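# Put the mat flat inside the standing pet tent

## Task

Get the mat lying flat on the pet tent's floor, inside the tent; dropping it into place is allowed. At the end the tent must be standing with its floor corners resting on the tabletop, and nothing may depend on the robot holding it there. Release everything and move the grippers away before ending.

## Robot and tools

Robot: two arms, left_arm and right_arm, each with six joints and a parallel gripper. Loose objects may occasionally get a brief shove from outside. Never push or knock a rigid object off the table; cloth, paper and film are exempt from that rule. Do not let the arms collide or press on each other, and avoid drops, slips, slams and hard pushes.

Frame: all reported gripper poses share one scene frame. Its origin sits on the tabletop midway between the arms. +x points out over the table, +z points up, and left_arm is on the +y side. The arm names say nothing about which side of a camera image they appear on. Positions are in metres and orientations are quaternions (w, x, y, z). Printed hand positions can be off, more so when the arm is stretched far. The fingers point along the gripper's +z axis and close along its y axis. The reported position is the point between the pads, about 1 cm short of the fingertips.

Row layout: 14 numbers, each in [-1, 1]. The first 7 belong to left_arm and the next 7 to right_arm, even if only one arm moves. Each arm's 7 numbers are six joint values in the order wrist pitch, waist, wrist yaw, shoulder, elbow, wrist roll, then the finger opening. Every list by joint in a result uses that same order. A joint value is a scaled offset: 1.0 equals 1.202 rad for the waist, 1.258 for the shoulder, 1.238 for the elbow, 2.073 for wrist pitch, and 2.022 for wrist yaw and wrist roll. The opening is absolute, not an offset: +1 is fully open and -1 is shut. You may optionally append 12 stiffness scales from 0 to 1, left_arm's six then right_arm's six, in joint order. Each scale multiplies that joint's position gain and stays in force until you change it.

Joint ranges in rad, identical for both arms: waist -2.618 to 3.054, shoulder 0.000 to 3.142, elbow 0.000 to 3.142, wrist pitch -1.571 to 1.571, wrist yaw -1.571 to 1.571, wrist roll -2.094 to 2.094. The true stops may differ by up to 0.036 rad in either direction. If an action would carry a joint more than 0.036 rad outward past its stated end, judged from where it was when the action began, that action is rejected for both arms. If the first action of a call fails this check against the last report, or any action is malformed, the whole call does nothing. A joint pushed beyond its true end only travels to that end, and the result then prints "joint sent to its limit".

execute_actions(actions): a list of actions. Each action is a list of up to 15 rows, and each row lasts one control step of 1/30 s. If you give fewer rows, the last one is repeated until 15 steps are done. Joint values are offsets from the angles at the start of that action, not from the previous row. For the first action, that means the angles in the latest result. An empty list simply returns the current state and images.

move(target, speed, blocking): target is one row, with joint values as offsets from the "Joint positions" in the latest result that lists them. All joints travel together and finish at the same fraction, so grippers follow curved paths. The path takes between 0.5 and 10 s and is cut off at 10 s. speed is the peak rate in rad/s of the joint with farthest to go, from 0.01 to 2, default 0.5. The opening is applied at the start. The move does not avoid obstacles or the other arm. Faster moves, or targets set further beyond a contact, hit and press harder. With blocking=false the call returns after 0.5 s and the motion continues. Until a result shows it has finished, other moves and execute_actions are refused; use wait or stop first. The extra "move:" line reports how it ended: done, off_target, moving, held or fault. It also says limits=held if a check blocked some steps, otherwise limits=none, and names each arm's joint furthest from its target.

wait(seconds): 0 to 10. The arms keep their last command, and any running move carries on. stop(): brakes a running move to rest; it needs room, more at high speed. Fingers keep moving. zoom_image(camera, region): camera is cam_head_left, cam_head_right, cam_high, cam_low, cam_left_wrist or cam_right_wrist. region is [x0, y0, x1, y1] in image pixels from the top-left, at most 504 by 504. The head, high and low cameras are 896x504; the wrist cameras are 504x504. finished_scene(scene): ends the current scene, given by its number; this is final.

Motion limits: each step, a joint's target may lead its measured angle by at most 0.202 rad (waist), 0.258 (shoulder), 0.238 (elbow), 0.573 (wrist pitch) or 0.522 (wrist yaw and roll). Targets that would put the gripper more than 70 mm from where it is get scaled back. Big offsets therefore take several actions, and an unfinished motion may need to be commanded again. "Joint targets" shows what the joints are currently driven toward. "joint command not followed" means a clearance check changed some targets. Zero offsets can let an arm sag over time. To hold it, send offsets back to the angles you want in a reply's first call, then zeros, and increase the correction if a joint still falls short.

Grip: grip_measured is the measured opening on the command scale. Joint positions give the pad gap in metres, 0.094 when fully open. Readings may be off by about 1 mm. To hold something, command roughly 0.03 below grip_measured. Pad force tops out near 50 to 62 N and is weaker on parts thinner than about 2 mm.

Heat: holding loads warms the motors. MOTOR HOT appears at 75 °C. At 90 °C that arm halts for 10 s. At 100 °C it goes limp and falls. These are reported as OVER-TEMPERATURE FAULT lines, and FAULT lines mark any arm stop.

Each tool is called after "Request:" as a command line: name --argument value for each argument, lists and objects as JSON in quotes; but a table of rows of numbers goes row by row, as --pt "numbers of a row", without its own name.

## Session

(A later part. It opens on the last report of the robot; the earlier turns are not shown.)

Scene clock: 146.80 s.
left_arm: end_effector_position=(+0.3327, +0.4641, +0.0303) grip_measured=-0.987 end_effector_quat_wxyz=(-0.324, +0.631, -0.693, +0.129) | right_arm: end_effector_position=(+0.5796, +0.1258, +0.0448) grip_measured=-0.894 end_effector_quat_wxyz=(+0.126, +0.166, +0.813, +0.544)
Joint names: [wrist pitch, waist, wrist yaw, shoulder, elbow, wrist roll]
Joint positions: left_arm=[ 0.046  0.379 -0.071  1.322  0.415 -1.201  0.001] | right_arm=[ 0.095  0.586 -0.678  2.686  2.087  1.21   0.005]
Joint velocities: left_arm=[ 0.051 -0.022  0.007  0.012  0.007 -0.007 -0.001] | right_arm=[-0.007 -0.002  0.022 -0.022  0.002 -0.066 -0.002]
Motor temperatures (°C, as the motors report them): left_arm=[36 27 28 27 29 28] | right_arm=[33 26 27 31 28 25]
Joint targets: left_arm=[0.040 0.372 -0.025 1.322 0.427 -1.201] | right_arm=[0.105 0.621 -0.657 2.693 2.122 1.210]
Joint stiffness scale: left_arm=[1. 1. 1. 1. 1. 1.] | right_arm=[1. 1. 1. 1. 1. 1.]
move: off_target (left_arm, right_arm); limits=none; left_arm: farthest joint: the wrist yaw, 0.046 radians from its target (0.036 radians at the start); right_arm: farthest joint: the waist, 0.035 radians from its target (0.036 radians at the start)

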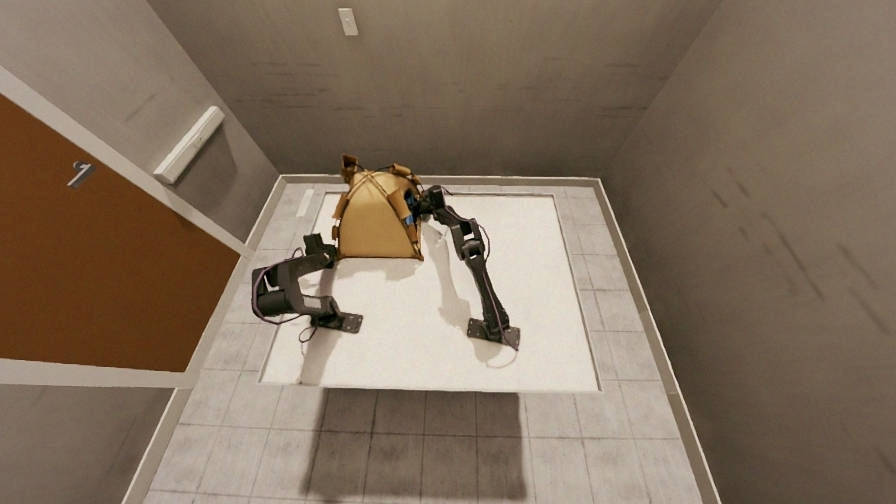

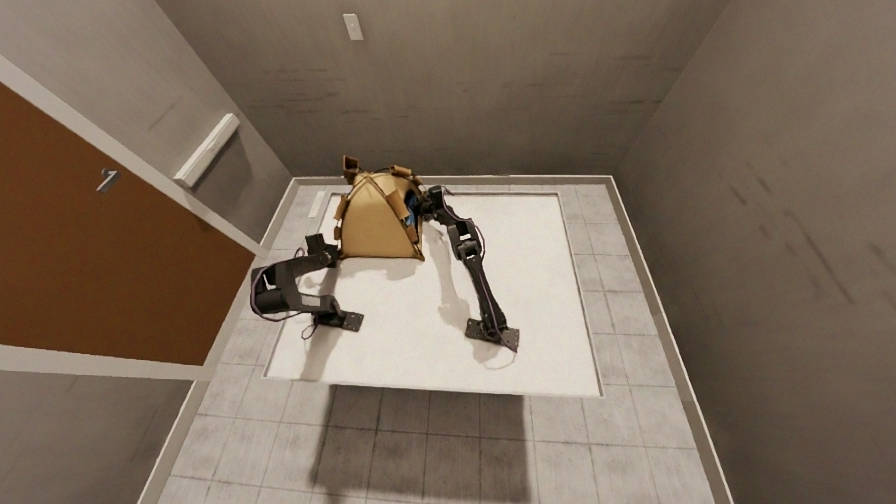

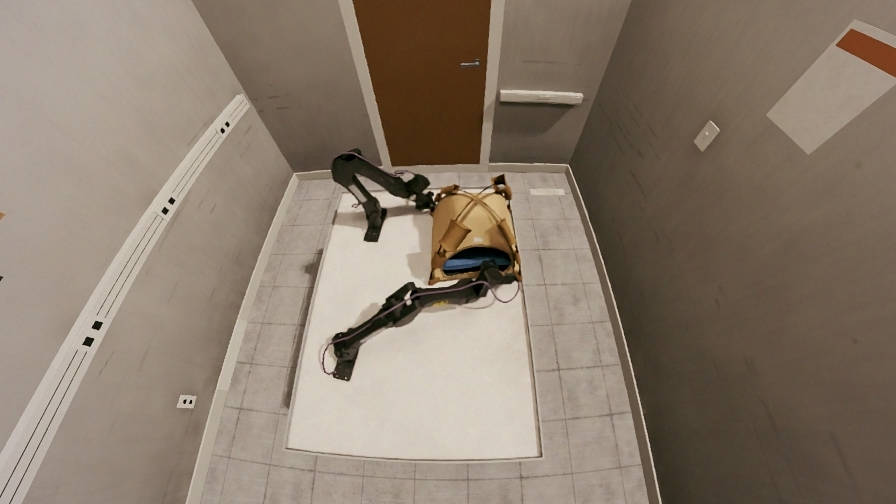

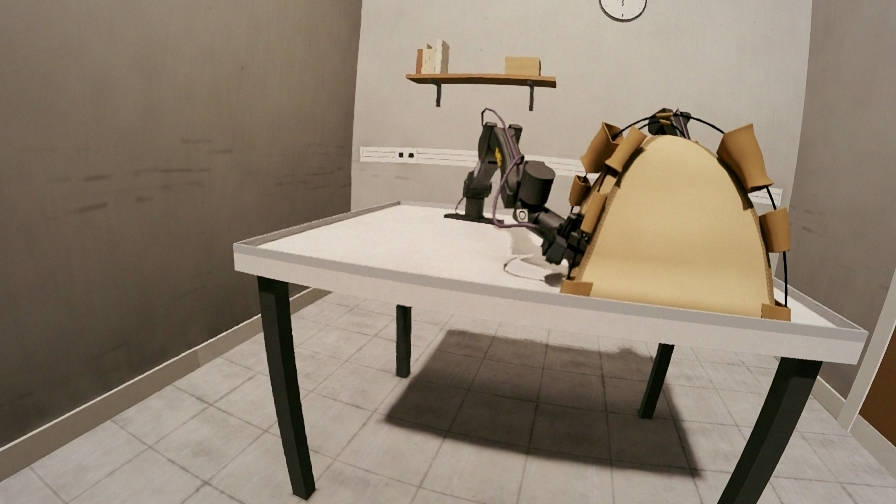

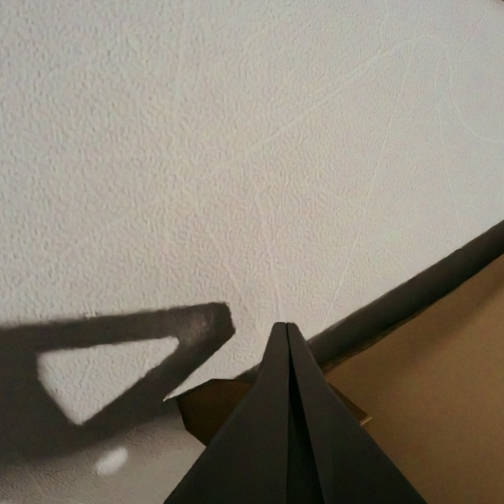

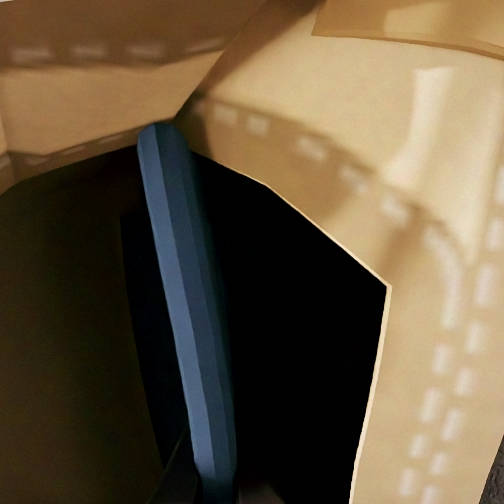

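Request:
move --target '[0,-0.02,0.04,0,0.01,0,-1,0.06,0.07,-0.065,-0.085,-0.135,0.0,-0.93]' --speed 0.12

Request:
move --target '[0,-0.02,0.04,0,0.01,0,-1,-0.05,0.07,-0.05,-0.01,0,0.14,-0.93]' --speed 0.2

Request:
zoom_image --camera "cam_high" --region '[400,170,560,320]'

Scene clock: 149.73 s.
left_arm: end_effector_position=(+0.3333, +0.4636, +0.0306) grip_measured=-0.987 end_effector_quat_wxyz=(-0.324, +0.630, -0.693, +0.131) | right_arm: end_effector_position=(+0.5604, +0.1362, +0.0698) grip_measured=-0.894 end_effector_quat_wxyz=(+0.140, +0.129, +0.798, +0.571)
Joint names: [wrist pitch, waist, wrist yaw, shoulder, elbow, wrist roll]
Joint positions: left_arm=[ 0.048  0.379 -0.068  1.322  0.415 -1.201  0.001] | right_arm=[ 0.239  0.606 -0.707  2.599  1.944  1.21   0.005]
Joint velocities: left_arm=[ 0.007 -0.017  0.037 -0.007  0.002 -0.051 -0.001] | right_arm=[-0.037 -0.012 -0.022 -0.007 -0.012 -0.037  0.   ]
Motor temperatures (°C, as the motors report them): left_arm=[37 28 28 27 29 28] | right_arm=[33 26 27 31 28 25]
Joint targets: left_arm=[0.046 0.355 0.009 1.322 0.427 -1.201] | right_arm=[0.220 0.671 -0.809 2.579 1.920 1.210]
Joint stiffness scale: left_arm=[1. 1. 1. 1. 1. 1.] | right_arm=[1. 1. 1. 1. 1. 1.]
move: off_target (left_arm, right_arm); limits=none; left_arm: farthest joint: the wrist yaw, 0.078 radians from its target (0.081 radians at the start); right_arm: farthest joint: the wrist yaw, 0.102 radians from its target (0.132 radians at the start)

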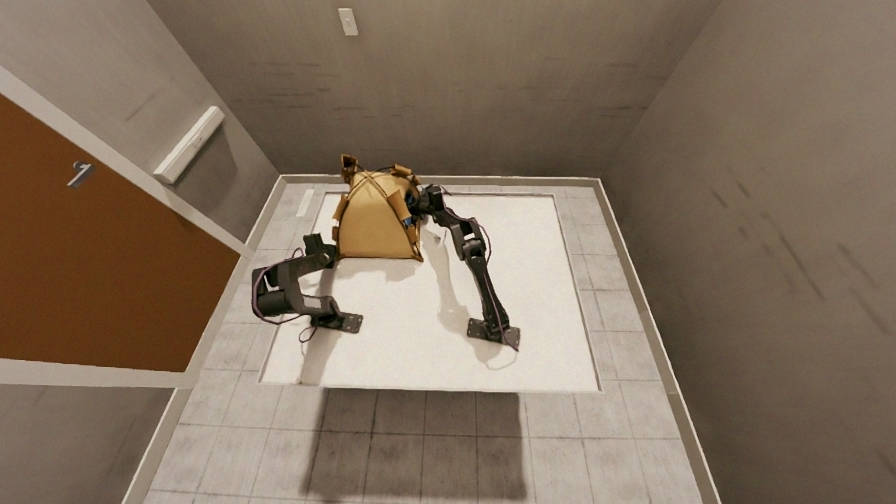

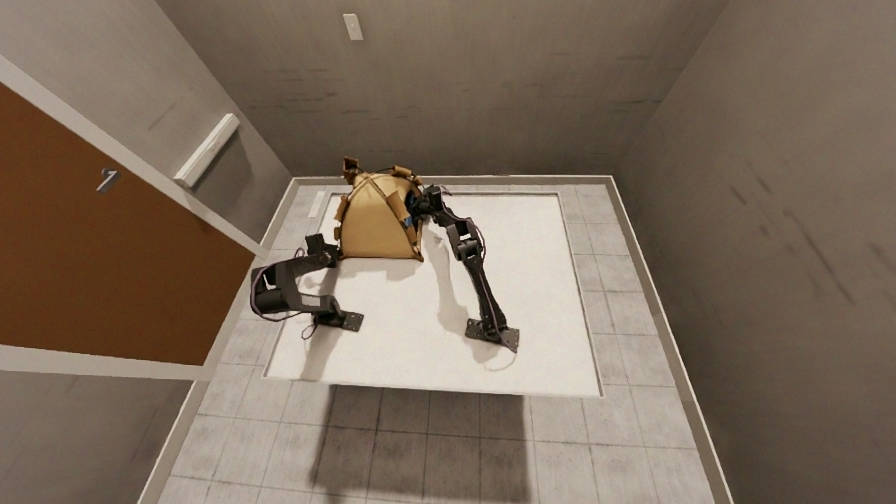

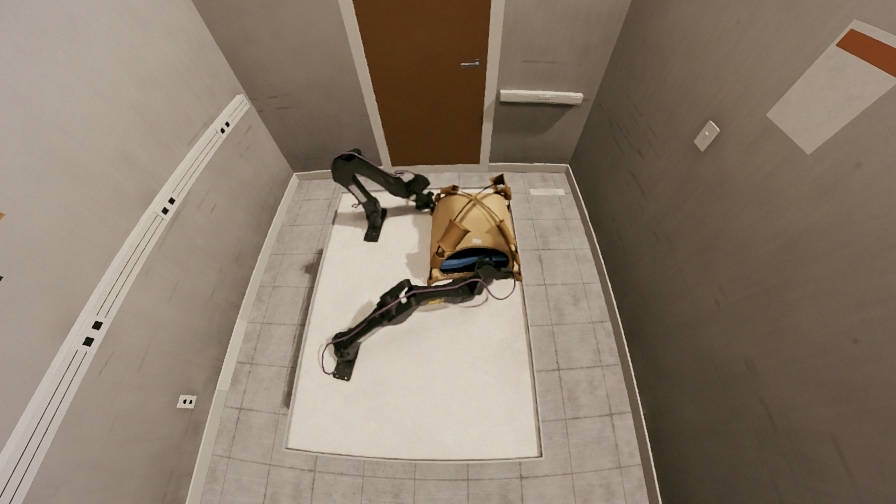

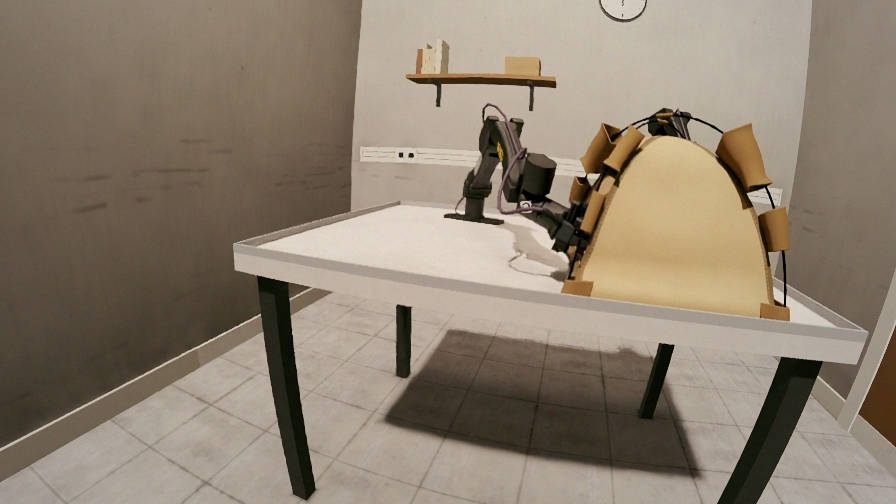

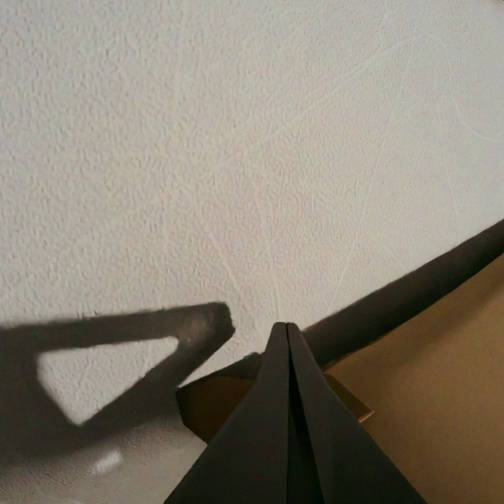

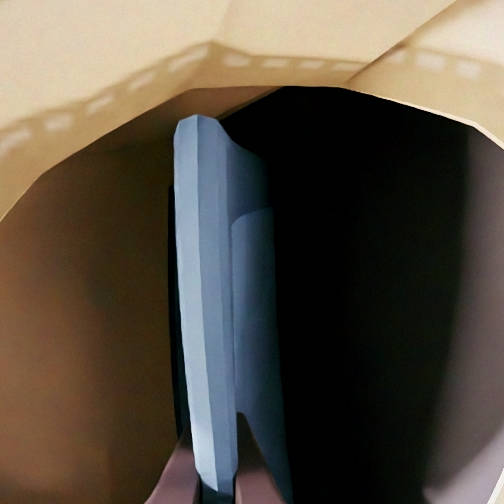

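Scene clock: 151.77 s.
left_arm: end_effector_position=(+0.3325, +0.4648, +0.0303) grip_measured=-0.987 end_effector_quat_wxyz=(-0.324, +0.632, -0.692, +0.130) | right_arm: end_effector_position=(+0.5572, +0.1360, +0.0605) grip_measured=-0.894 end_effector_quat_wxyz=(+0.052, +0.251, +0.780, +0.571)
Joint names: [wrist pitch, waist, wrist yaw, shoulder, elbow, wrist roll]
Joint positions: left_arm=[ 0.046  0.382 -0.069  1.322  0.415 -1.201  0.001] | right_arm=[ 0.193  0.611 -0.692  2.599  1.944  1.484  0.005]
Joint velocities: left_arm=[-0.007  0.012 -0.007  0.007  0.022  0.022  0.   ] | right_arm=[-0.051  0.007 -0.007 -0.007 -0.012 -0.007 -0.001]
Motor temperatures (°C, as the motors report them): left_arm=[37 28 28 27 29 28] | right_arm=[33 26 28 32 28 25]
Joint targets: left_arm=[0.048 0.355 0.013 1.322 0.427 -1.201] | right_arm=[0.135 0.690 -0.808 2.587 1.944 1.493]
Joint stiffness scale: left_arm=[1. 1. 1. 1. 1. 1.] | right_arm=[1. 1. 1. 1. 1. 1.]
move: off_target (left_arm, right_arm); limits=none; left_arm: farthest joint: the wrist yaw, 0.082 radians from its target (0.081 radians at the start); right_arm: farthest joint: the wrist yaw, 0.116 radians from its target (0.101 radians at the start)

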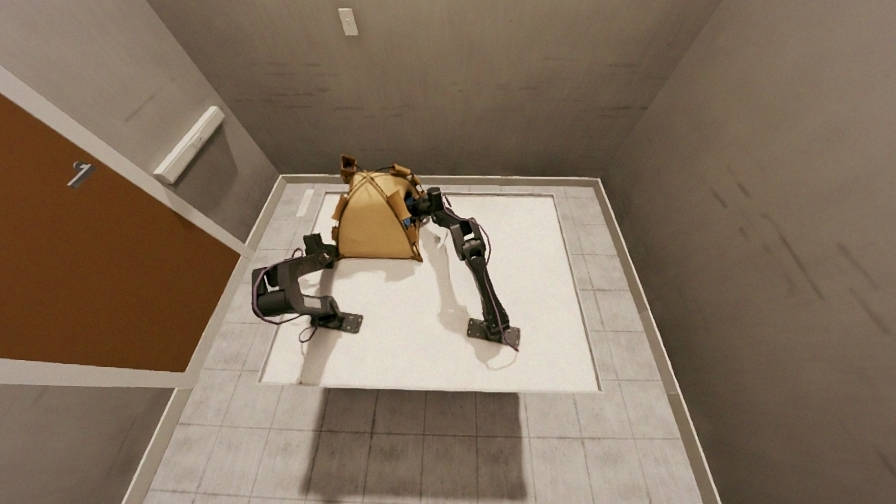

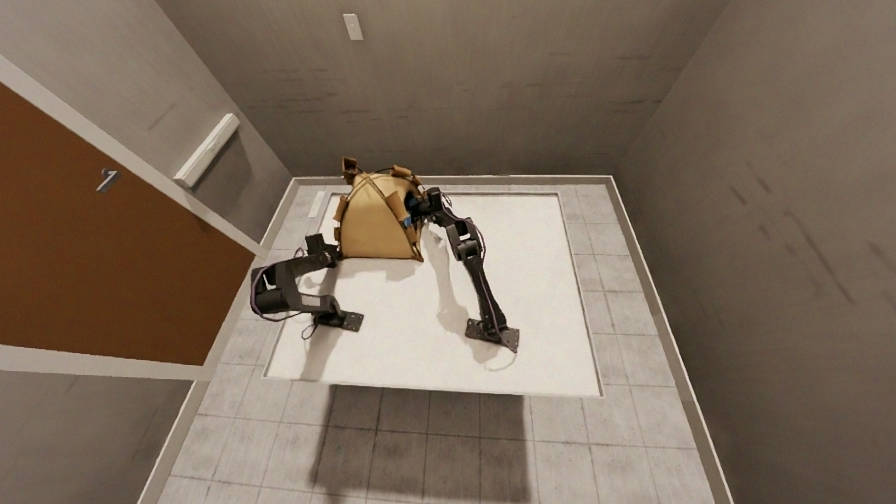

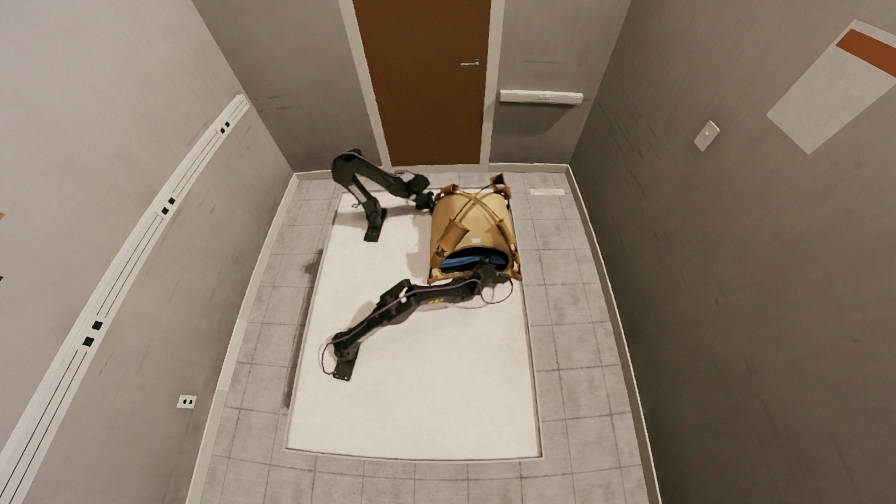

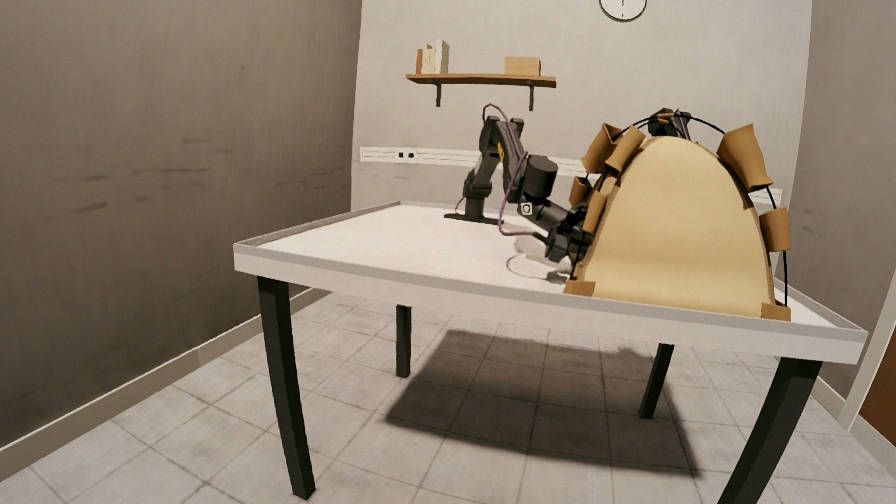

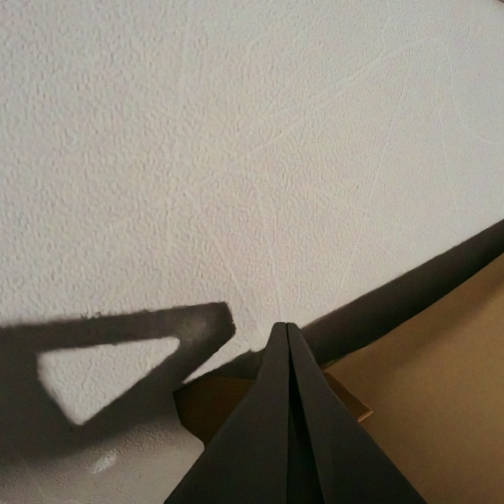

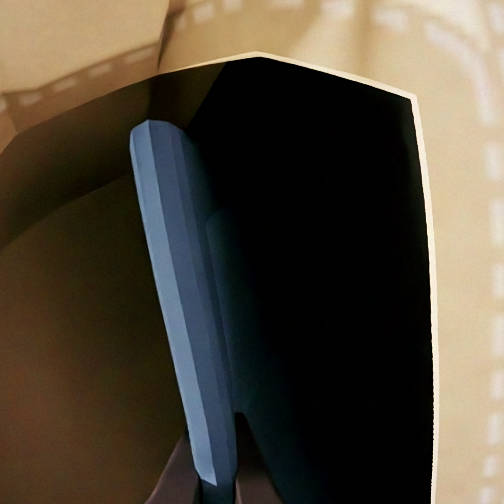

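Region (400, 170, 560, 320) of cam_high's 896x504 image, scaled by 3.150, with more detail than that image has; it fills the top 472 rows of this view, and the rest is white.

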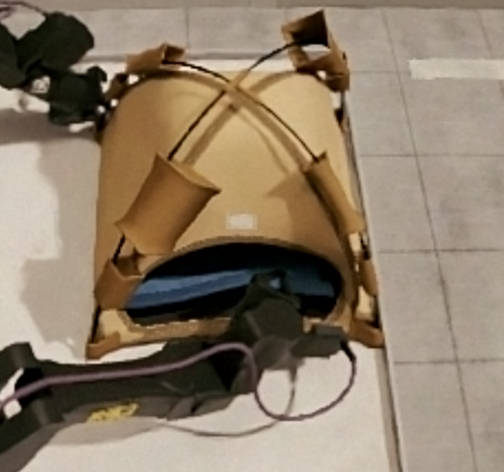

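Lower further using shoulder, more roll.

Request:
move --target '[0,-0.022,0.04,0,0.01,0,-1,-0.06,0.065,-0.057,0.04,0,0.08,-0.93]' --speed 0.12

Request:
zoom_image --camera "cam_high" --region '[400,170,560,320]'

Scene clock: 153.83 s.
left_arm: end_effector_position=(+0.3319, +0.4673, +0.0305) grip_measured=-0.987 end_effector_quat_wxyz=(-0.326, +0.634, -0.690, +0.126) | right_arm: end_effector_position=(+0.5519, +0.1302, +0.0286) grip_measured=-0.894 end_effector_quat_wxyz=(-0.012, +0.333, +0.770, +0.545)
Joint names: [wrist pitch, waist, wrist yaw, shoulder, elbow, wrist roll]
Joint positions: left_arm=[ 0.047  0.387 -0.076  1.322  0.415 -1.201  0.001] | right_arm=[ 0.136  0.607 -0.686  2.632  1.944  1.629  0.005]
Joint velocities: left_arm=[-0.037  0.007  0.022 -0.002  0.007  0.037 -0.001] | right_arm=[-0.051 -0.017  0.022  0.002  0.007  0.037 -0.   ]
Motor temperatures (°C, as the motors report them): left_arm=[37 28 28 27 29 28] | right_arm=[33 26 28 31 28 25]
Joint targets: left_arm=[0.046 0.356 0.012 1.322 0.427 -1.201] | right_arm=[0.069 0.689 -0.807 2.649 1.944 1.646]
Joint stiffness scale: left_arm=[1. 1. 1. 1. 1. 1.] | right_arm=[1. 1. 1. 1. 1. 1.]
move: off_target (left_arm, right_arm); limits=none; left_arm: farthest joint: the wrist yaw, 0.087 radians from its target (0.081 radians at the start); right_arm: farthest joint: the wrist yaw, 0.122 radians from its target (0.116 radians at the start)

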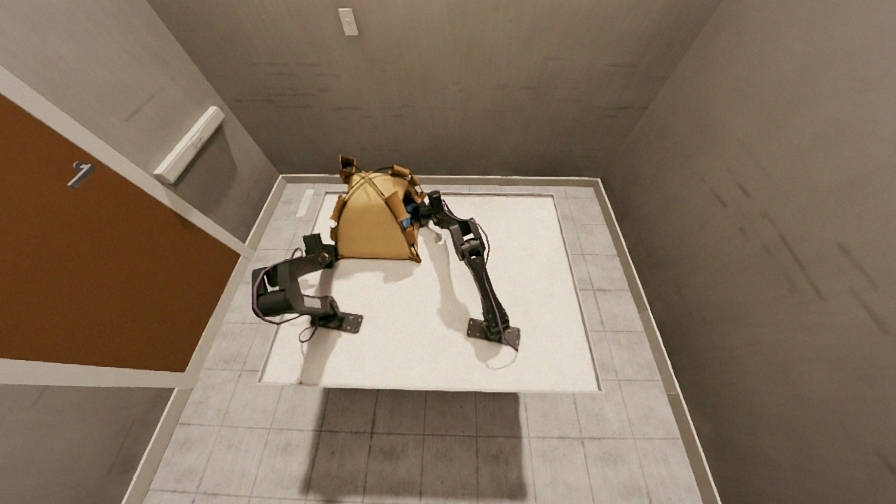

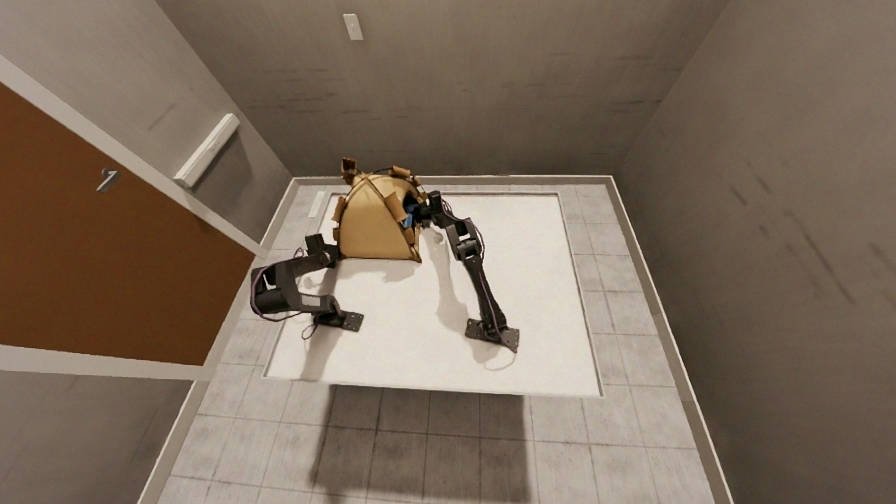

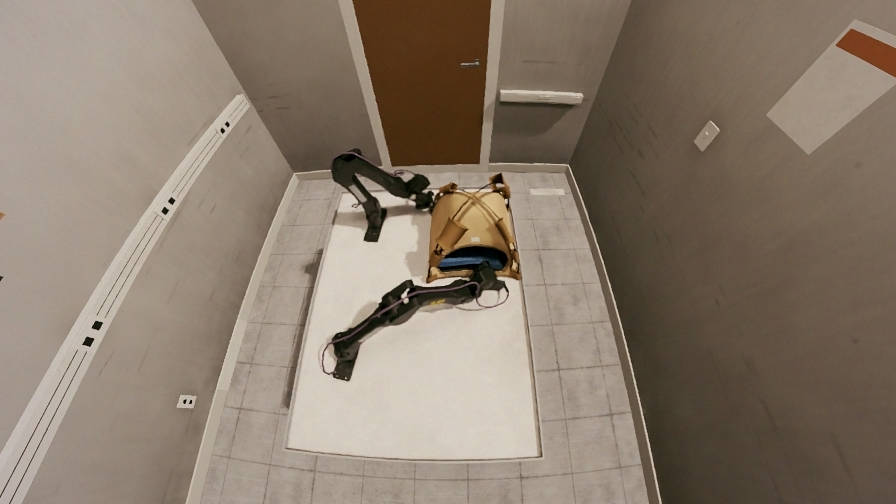

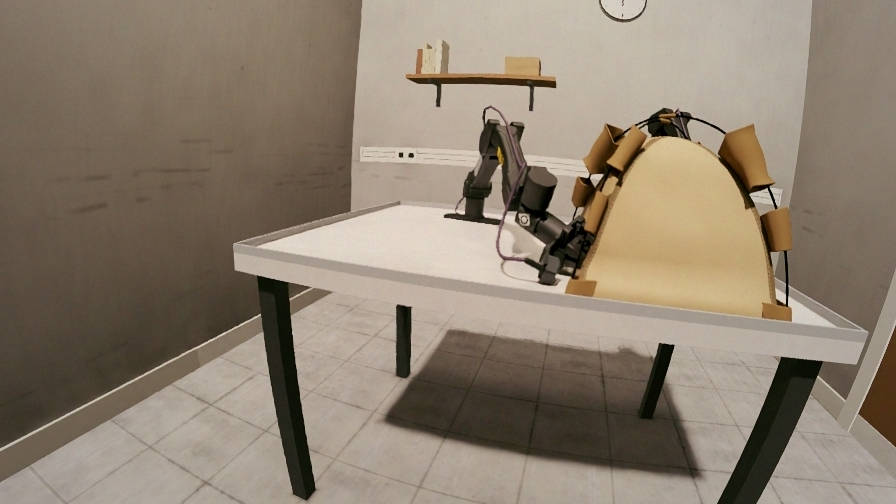

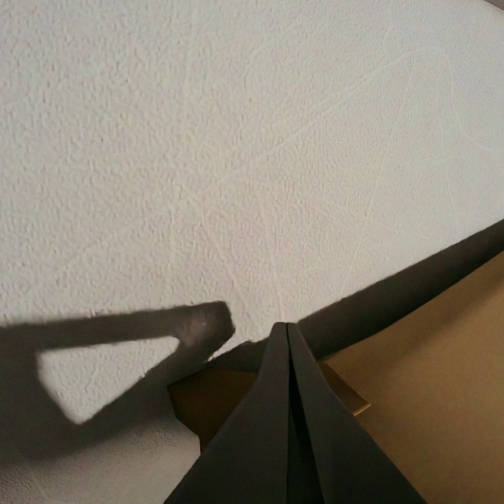

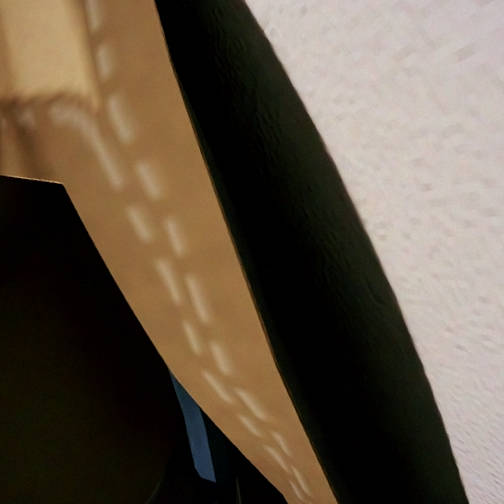

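Region (400, 170, 560, 320) of cam_high's 896x504 image, scaled by 3.150, with more detail than that image has; it fills the top 472 rows of this view, and the rest is white.

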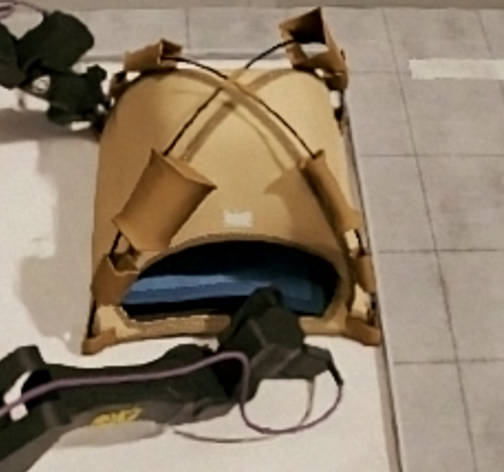

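Request:
move --target '[0,-0.022,0.04,0,0.01,0,-1,-0.05,0.03,0.02,0.065,0.16,-0.05,-0.93]' --speed 0.12

Request:
zoom_image --camera "cam_high" --region '[400,170,560,320]'

Scene clock: 156.40 s.
left_arm: end_effector_position=(+0.3325, +0.4675, +0.0309) grip_measured=-0.987 end_effector_quat_wxyz=(-0.326, +0.635, -0.689, +0.130) | right_arm: end_effector_position=(+0.5769, +0.1299, +0.0331) grip_measured=-0.894 end_effector_quat_wxyz=(+0.031, +0.308, +0.783, +0.540)
Joint names: [wrist pitch, waist, wrist yaw, shoulder, elbow, wrist roll]
Joint positions: left_arm=[ 0.05   0.392 -0.066  1.322  0.415 -1.201  0.001] | right_arm=[ 0.044  0.599 -0.649  2.703  2.111  1.534  0.005]
Joint velocities: left_arm=[ 0.037 -0.002  0.022  0.012  0.002  0.007  0.001] | right_arm=[ 0.007  0.012  0.007  0.022  0.007 -0.007 -0.001]
Motor temperatures (°C, as the motors report them): left_arm=[37 28 28 27 29 28] | right_arm=[33 26 28 31 28 25]
Joint targets: left_arm=[0.047 0.360 0.005 1.322 0.427 -1.201] | right_arm=[0.032 0.644 -0.645 2.714 2.142 1.528]
Joint stiffness scale: left_arm=[1. 1. 1. 1. 1. 1.] | right_arm=[1. 1. 1. 1. 1. 1.]
move: off_target (left_arm, right_arm); limits=none; left_arm: farthest joint: the wrist yaw, 0.071 radians from its target (0.080 radians at the start); right_arm: farthest joint: the waist, 0.044 radians from its target (0.036 radians at the start)

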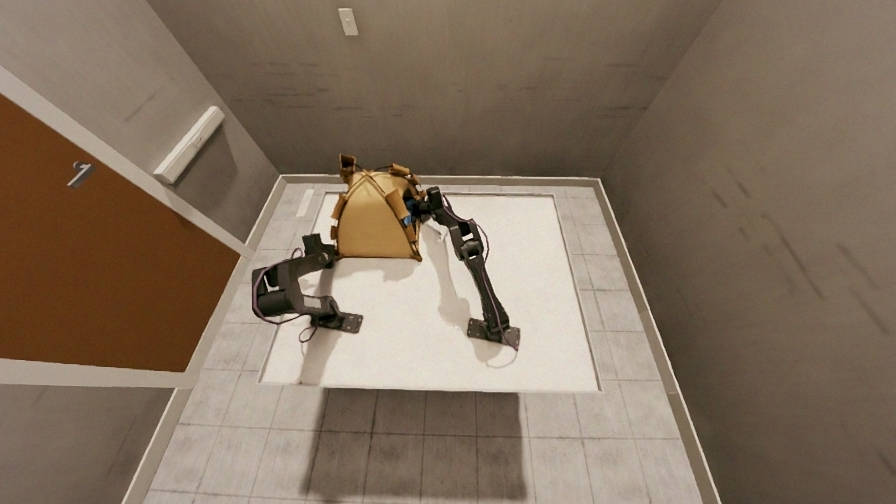

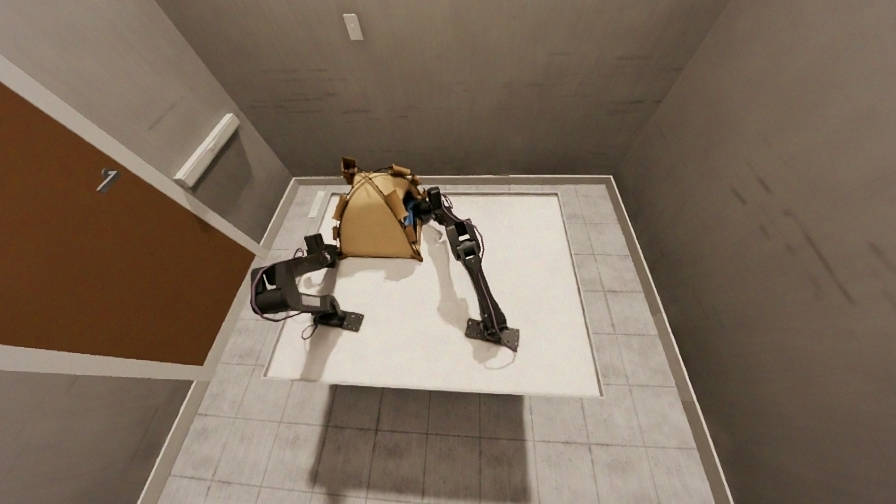

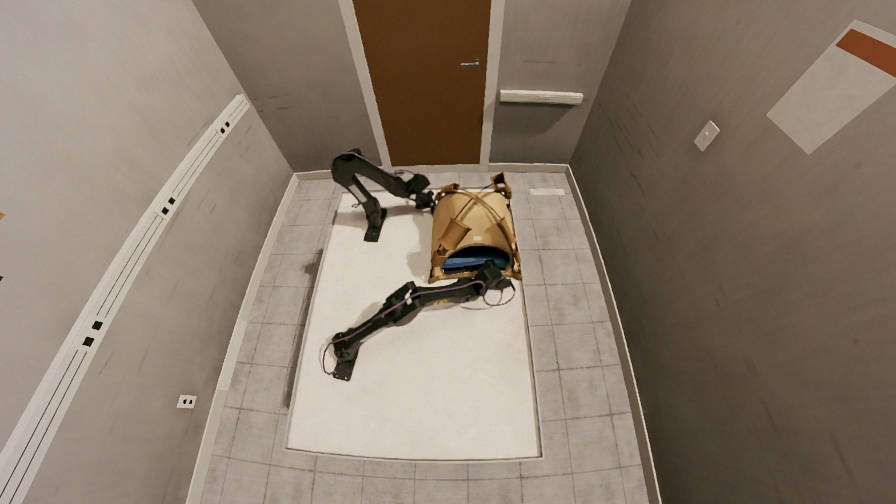

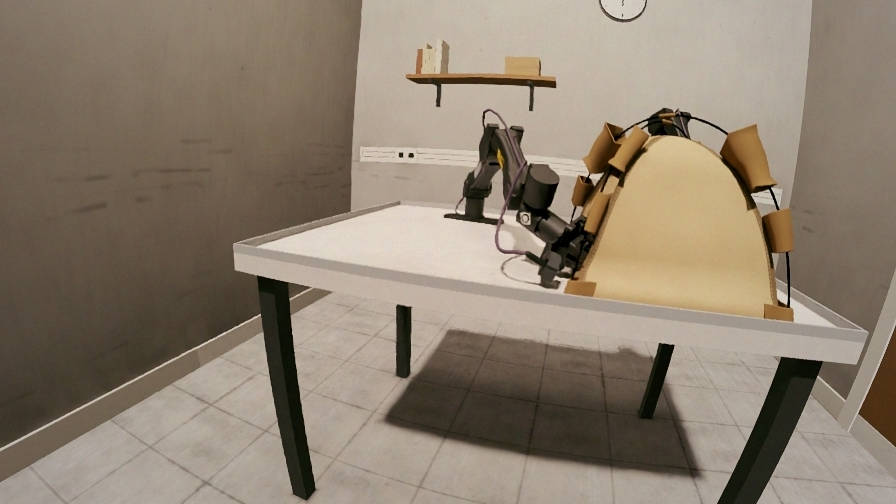

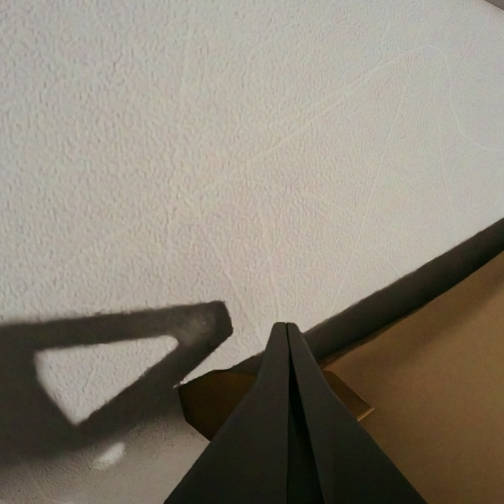

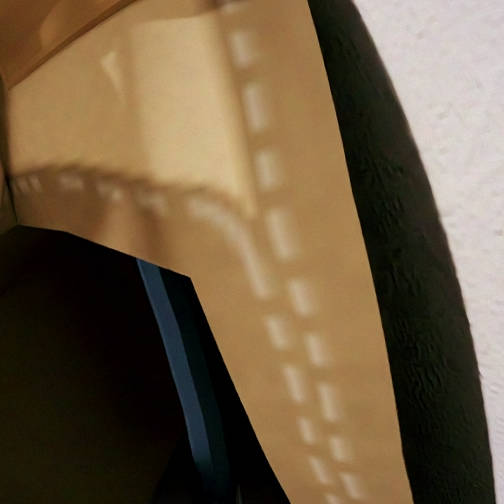

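Region (400, 170, 560, 320) of cam_high's 896x504 image, scaled by 3.150, with more detail than that image has; it fills the top 472 rows of this view, and the rest is white.

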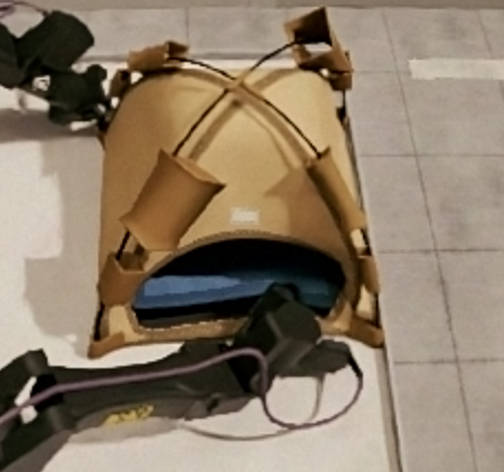

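Right corner inside. More +x, roll back so left side falls.

Request:
move --target '[0,-0.025,0.035,0,0.01,0,-1,-0.05,0.03,0.05,0.08,0.18,-0.14,-0.93]' --speed 0.15

Request:
zoom_image --camera "cam_high" --region '[400,170,560,320]'

Scene clock: 159.20 s.
left_arm: end_effector_position=(+0.3335, +0.4654, +0.0312) grip_measured=-0.987 end_effector_quat_wxyz=(-0.325, +0.632, -0.690, +0.134) | right_arm: end_effector_position=(+0.5969, +0.1313, +0.0258) grip_measured=-0.894 end_effector_quat_wxyz=(+0.119, +0.217, +0.824, +0.511)
Joint names: [wrist pitch, waist, wrist yaw, shoulder, elbow, wrist roll]
Joint positions: left_arm=[ 0.052  0.389 -0.06   1.322  0.415 -1.201  0.001] | right_arm=[-0.076  0.602 -0.588  2.796  2.3    1.256  0.005]
Joint velocities: left_arm=[-0.037  0.012  0.037  0.007  0.007  0.022  0.   ] | right_arm=[-0.051 -0.012 -0.037 -0.002 -0.002  0.022 -0.001]
Motor temperatures (°C, as the motors report them): left_arm=[37 28 28 27 29 28] | right_arm=[33 26 28 32 29 25]
Joint targets: left_arm=[0.049 0.362 0.004 1.322 0.427 -1.201] | right_arm=[-0.059 0.635 -0.548 2.804 2.334 1.250]
Joint stiffness scale: left_arm=[1. 1. 1. 1. 1. 1.] | right_arm=[1. 1. 1. 1. 1. 1.]
move: off_target (left_arm, right_arm); limits=none; left_arm: farthest joint: the wrist yaw, 0.065 radians from its target (0.071 radians at the start); right_arm: farthest joint: the wrist yaw, 0.040 radians from its target (0.101 radians at the start)

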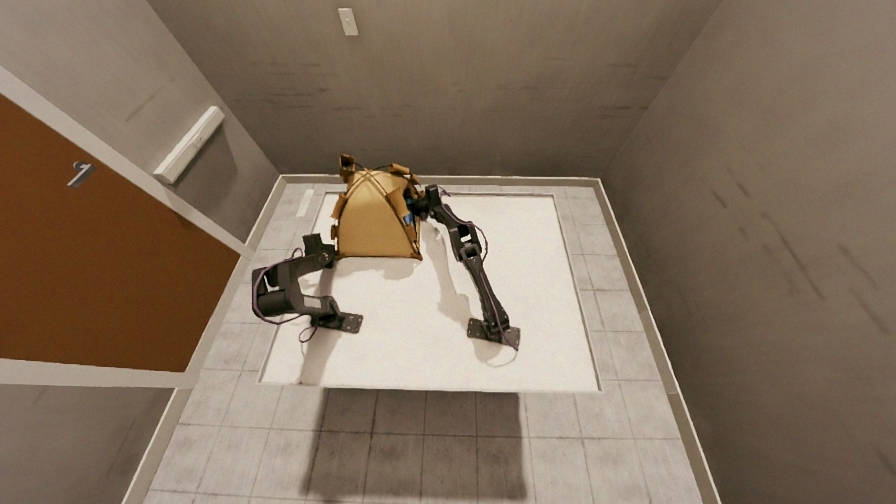

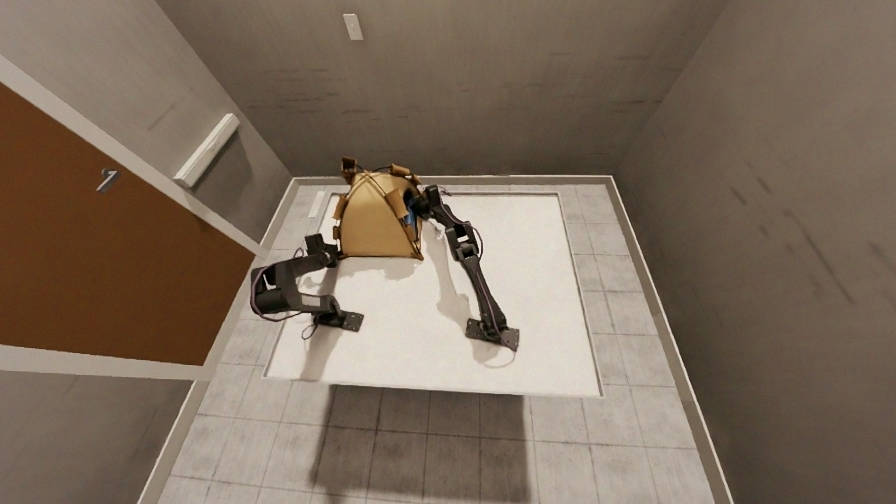

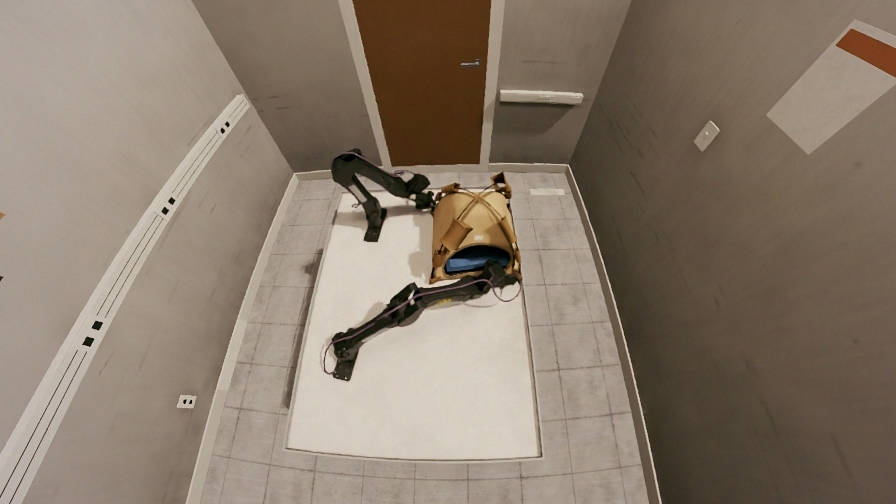

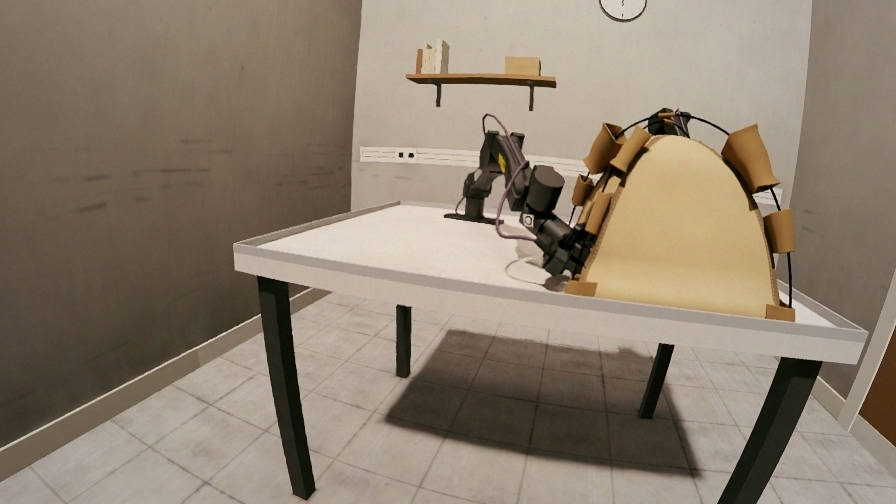

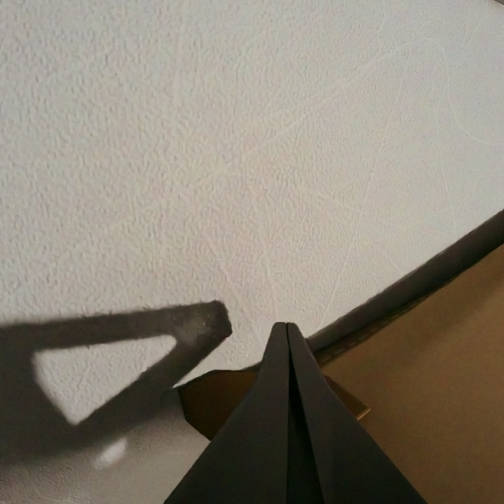

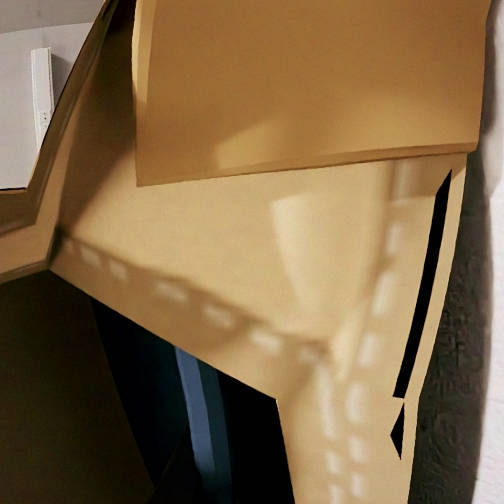

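Region (400, 170, 560, 320) of cam_high's 896x504 image, scaled by 3.150, with more detail than that image has; it fills the top 472 rows of this view, and the rest is white.

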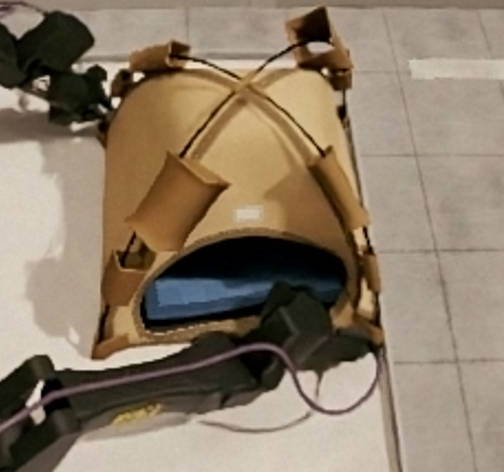

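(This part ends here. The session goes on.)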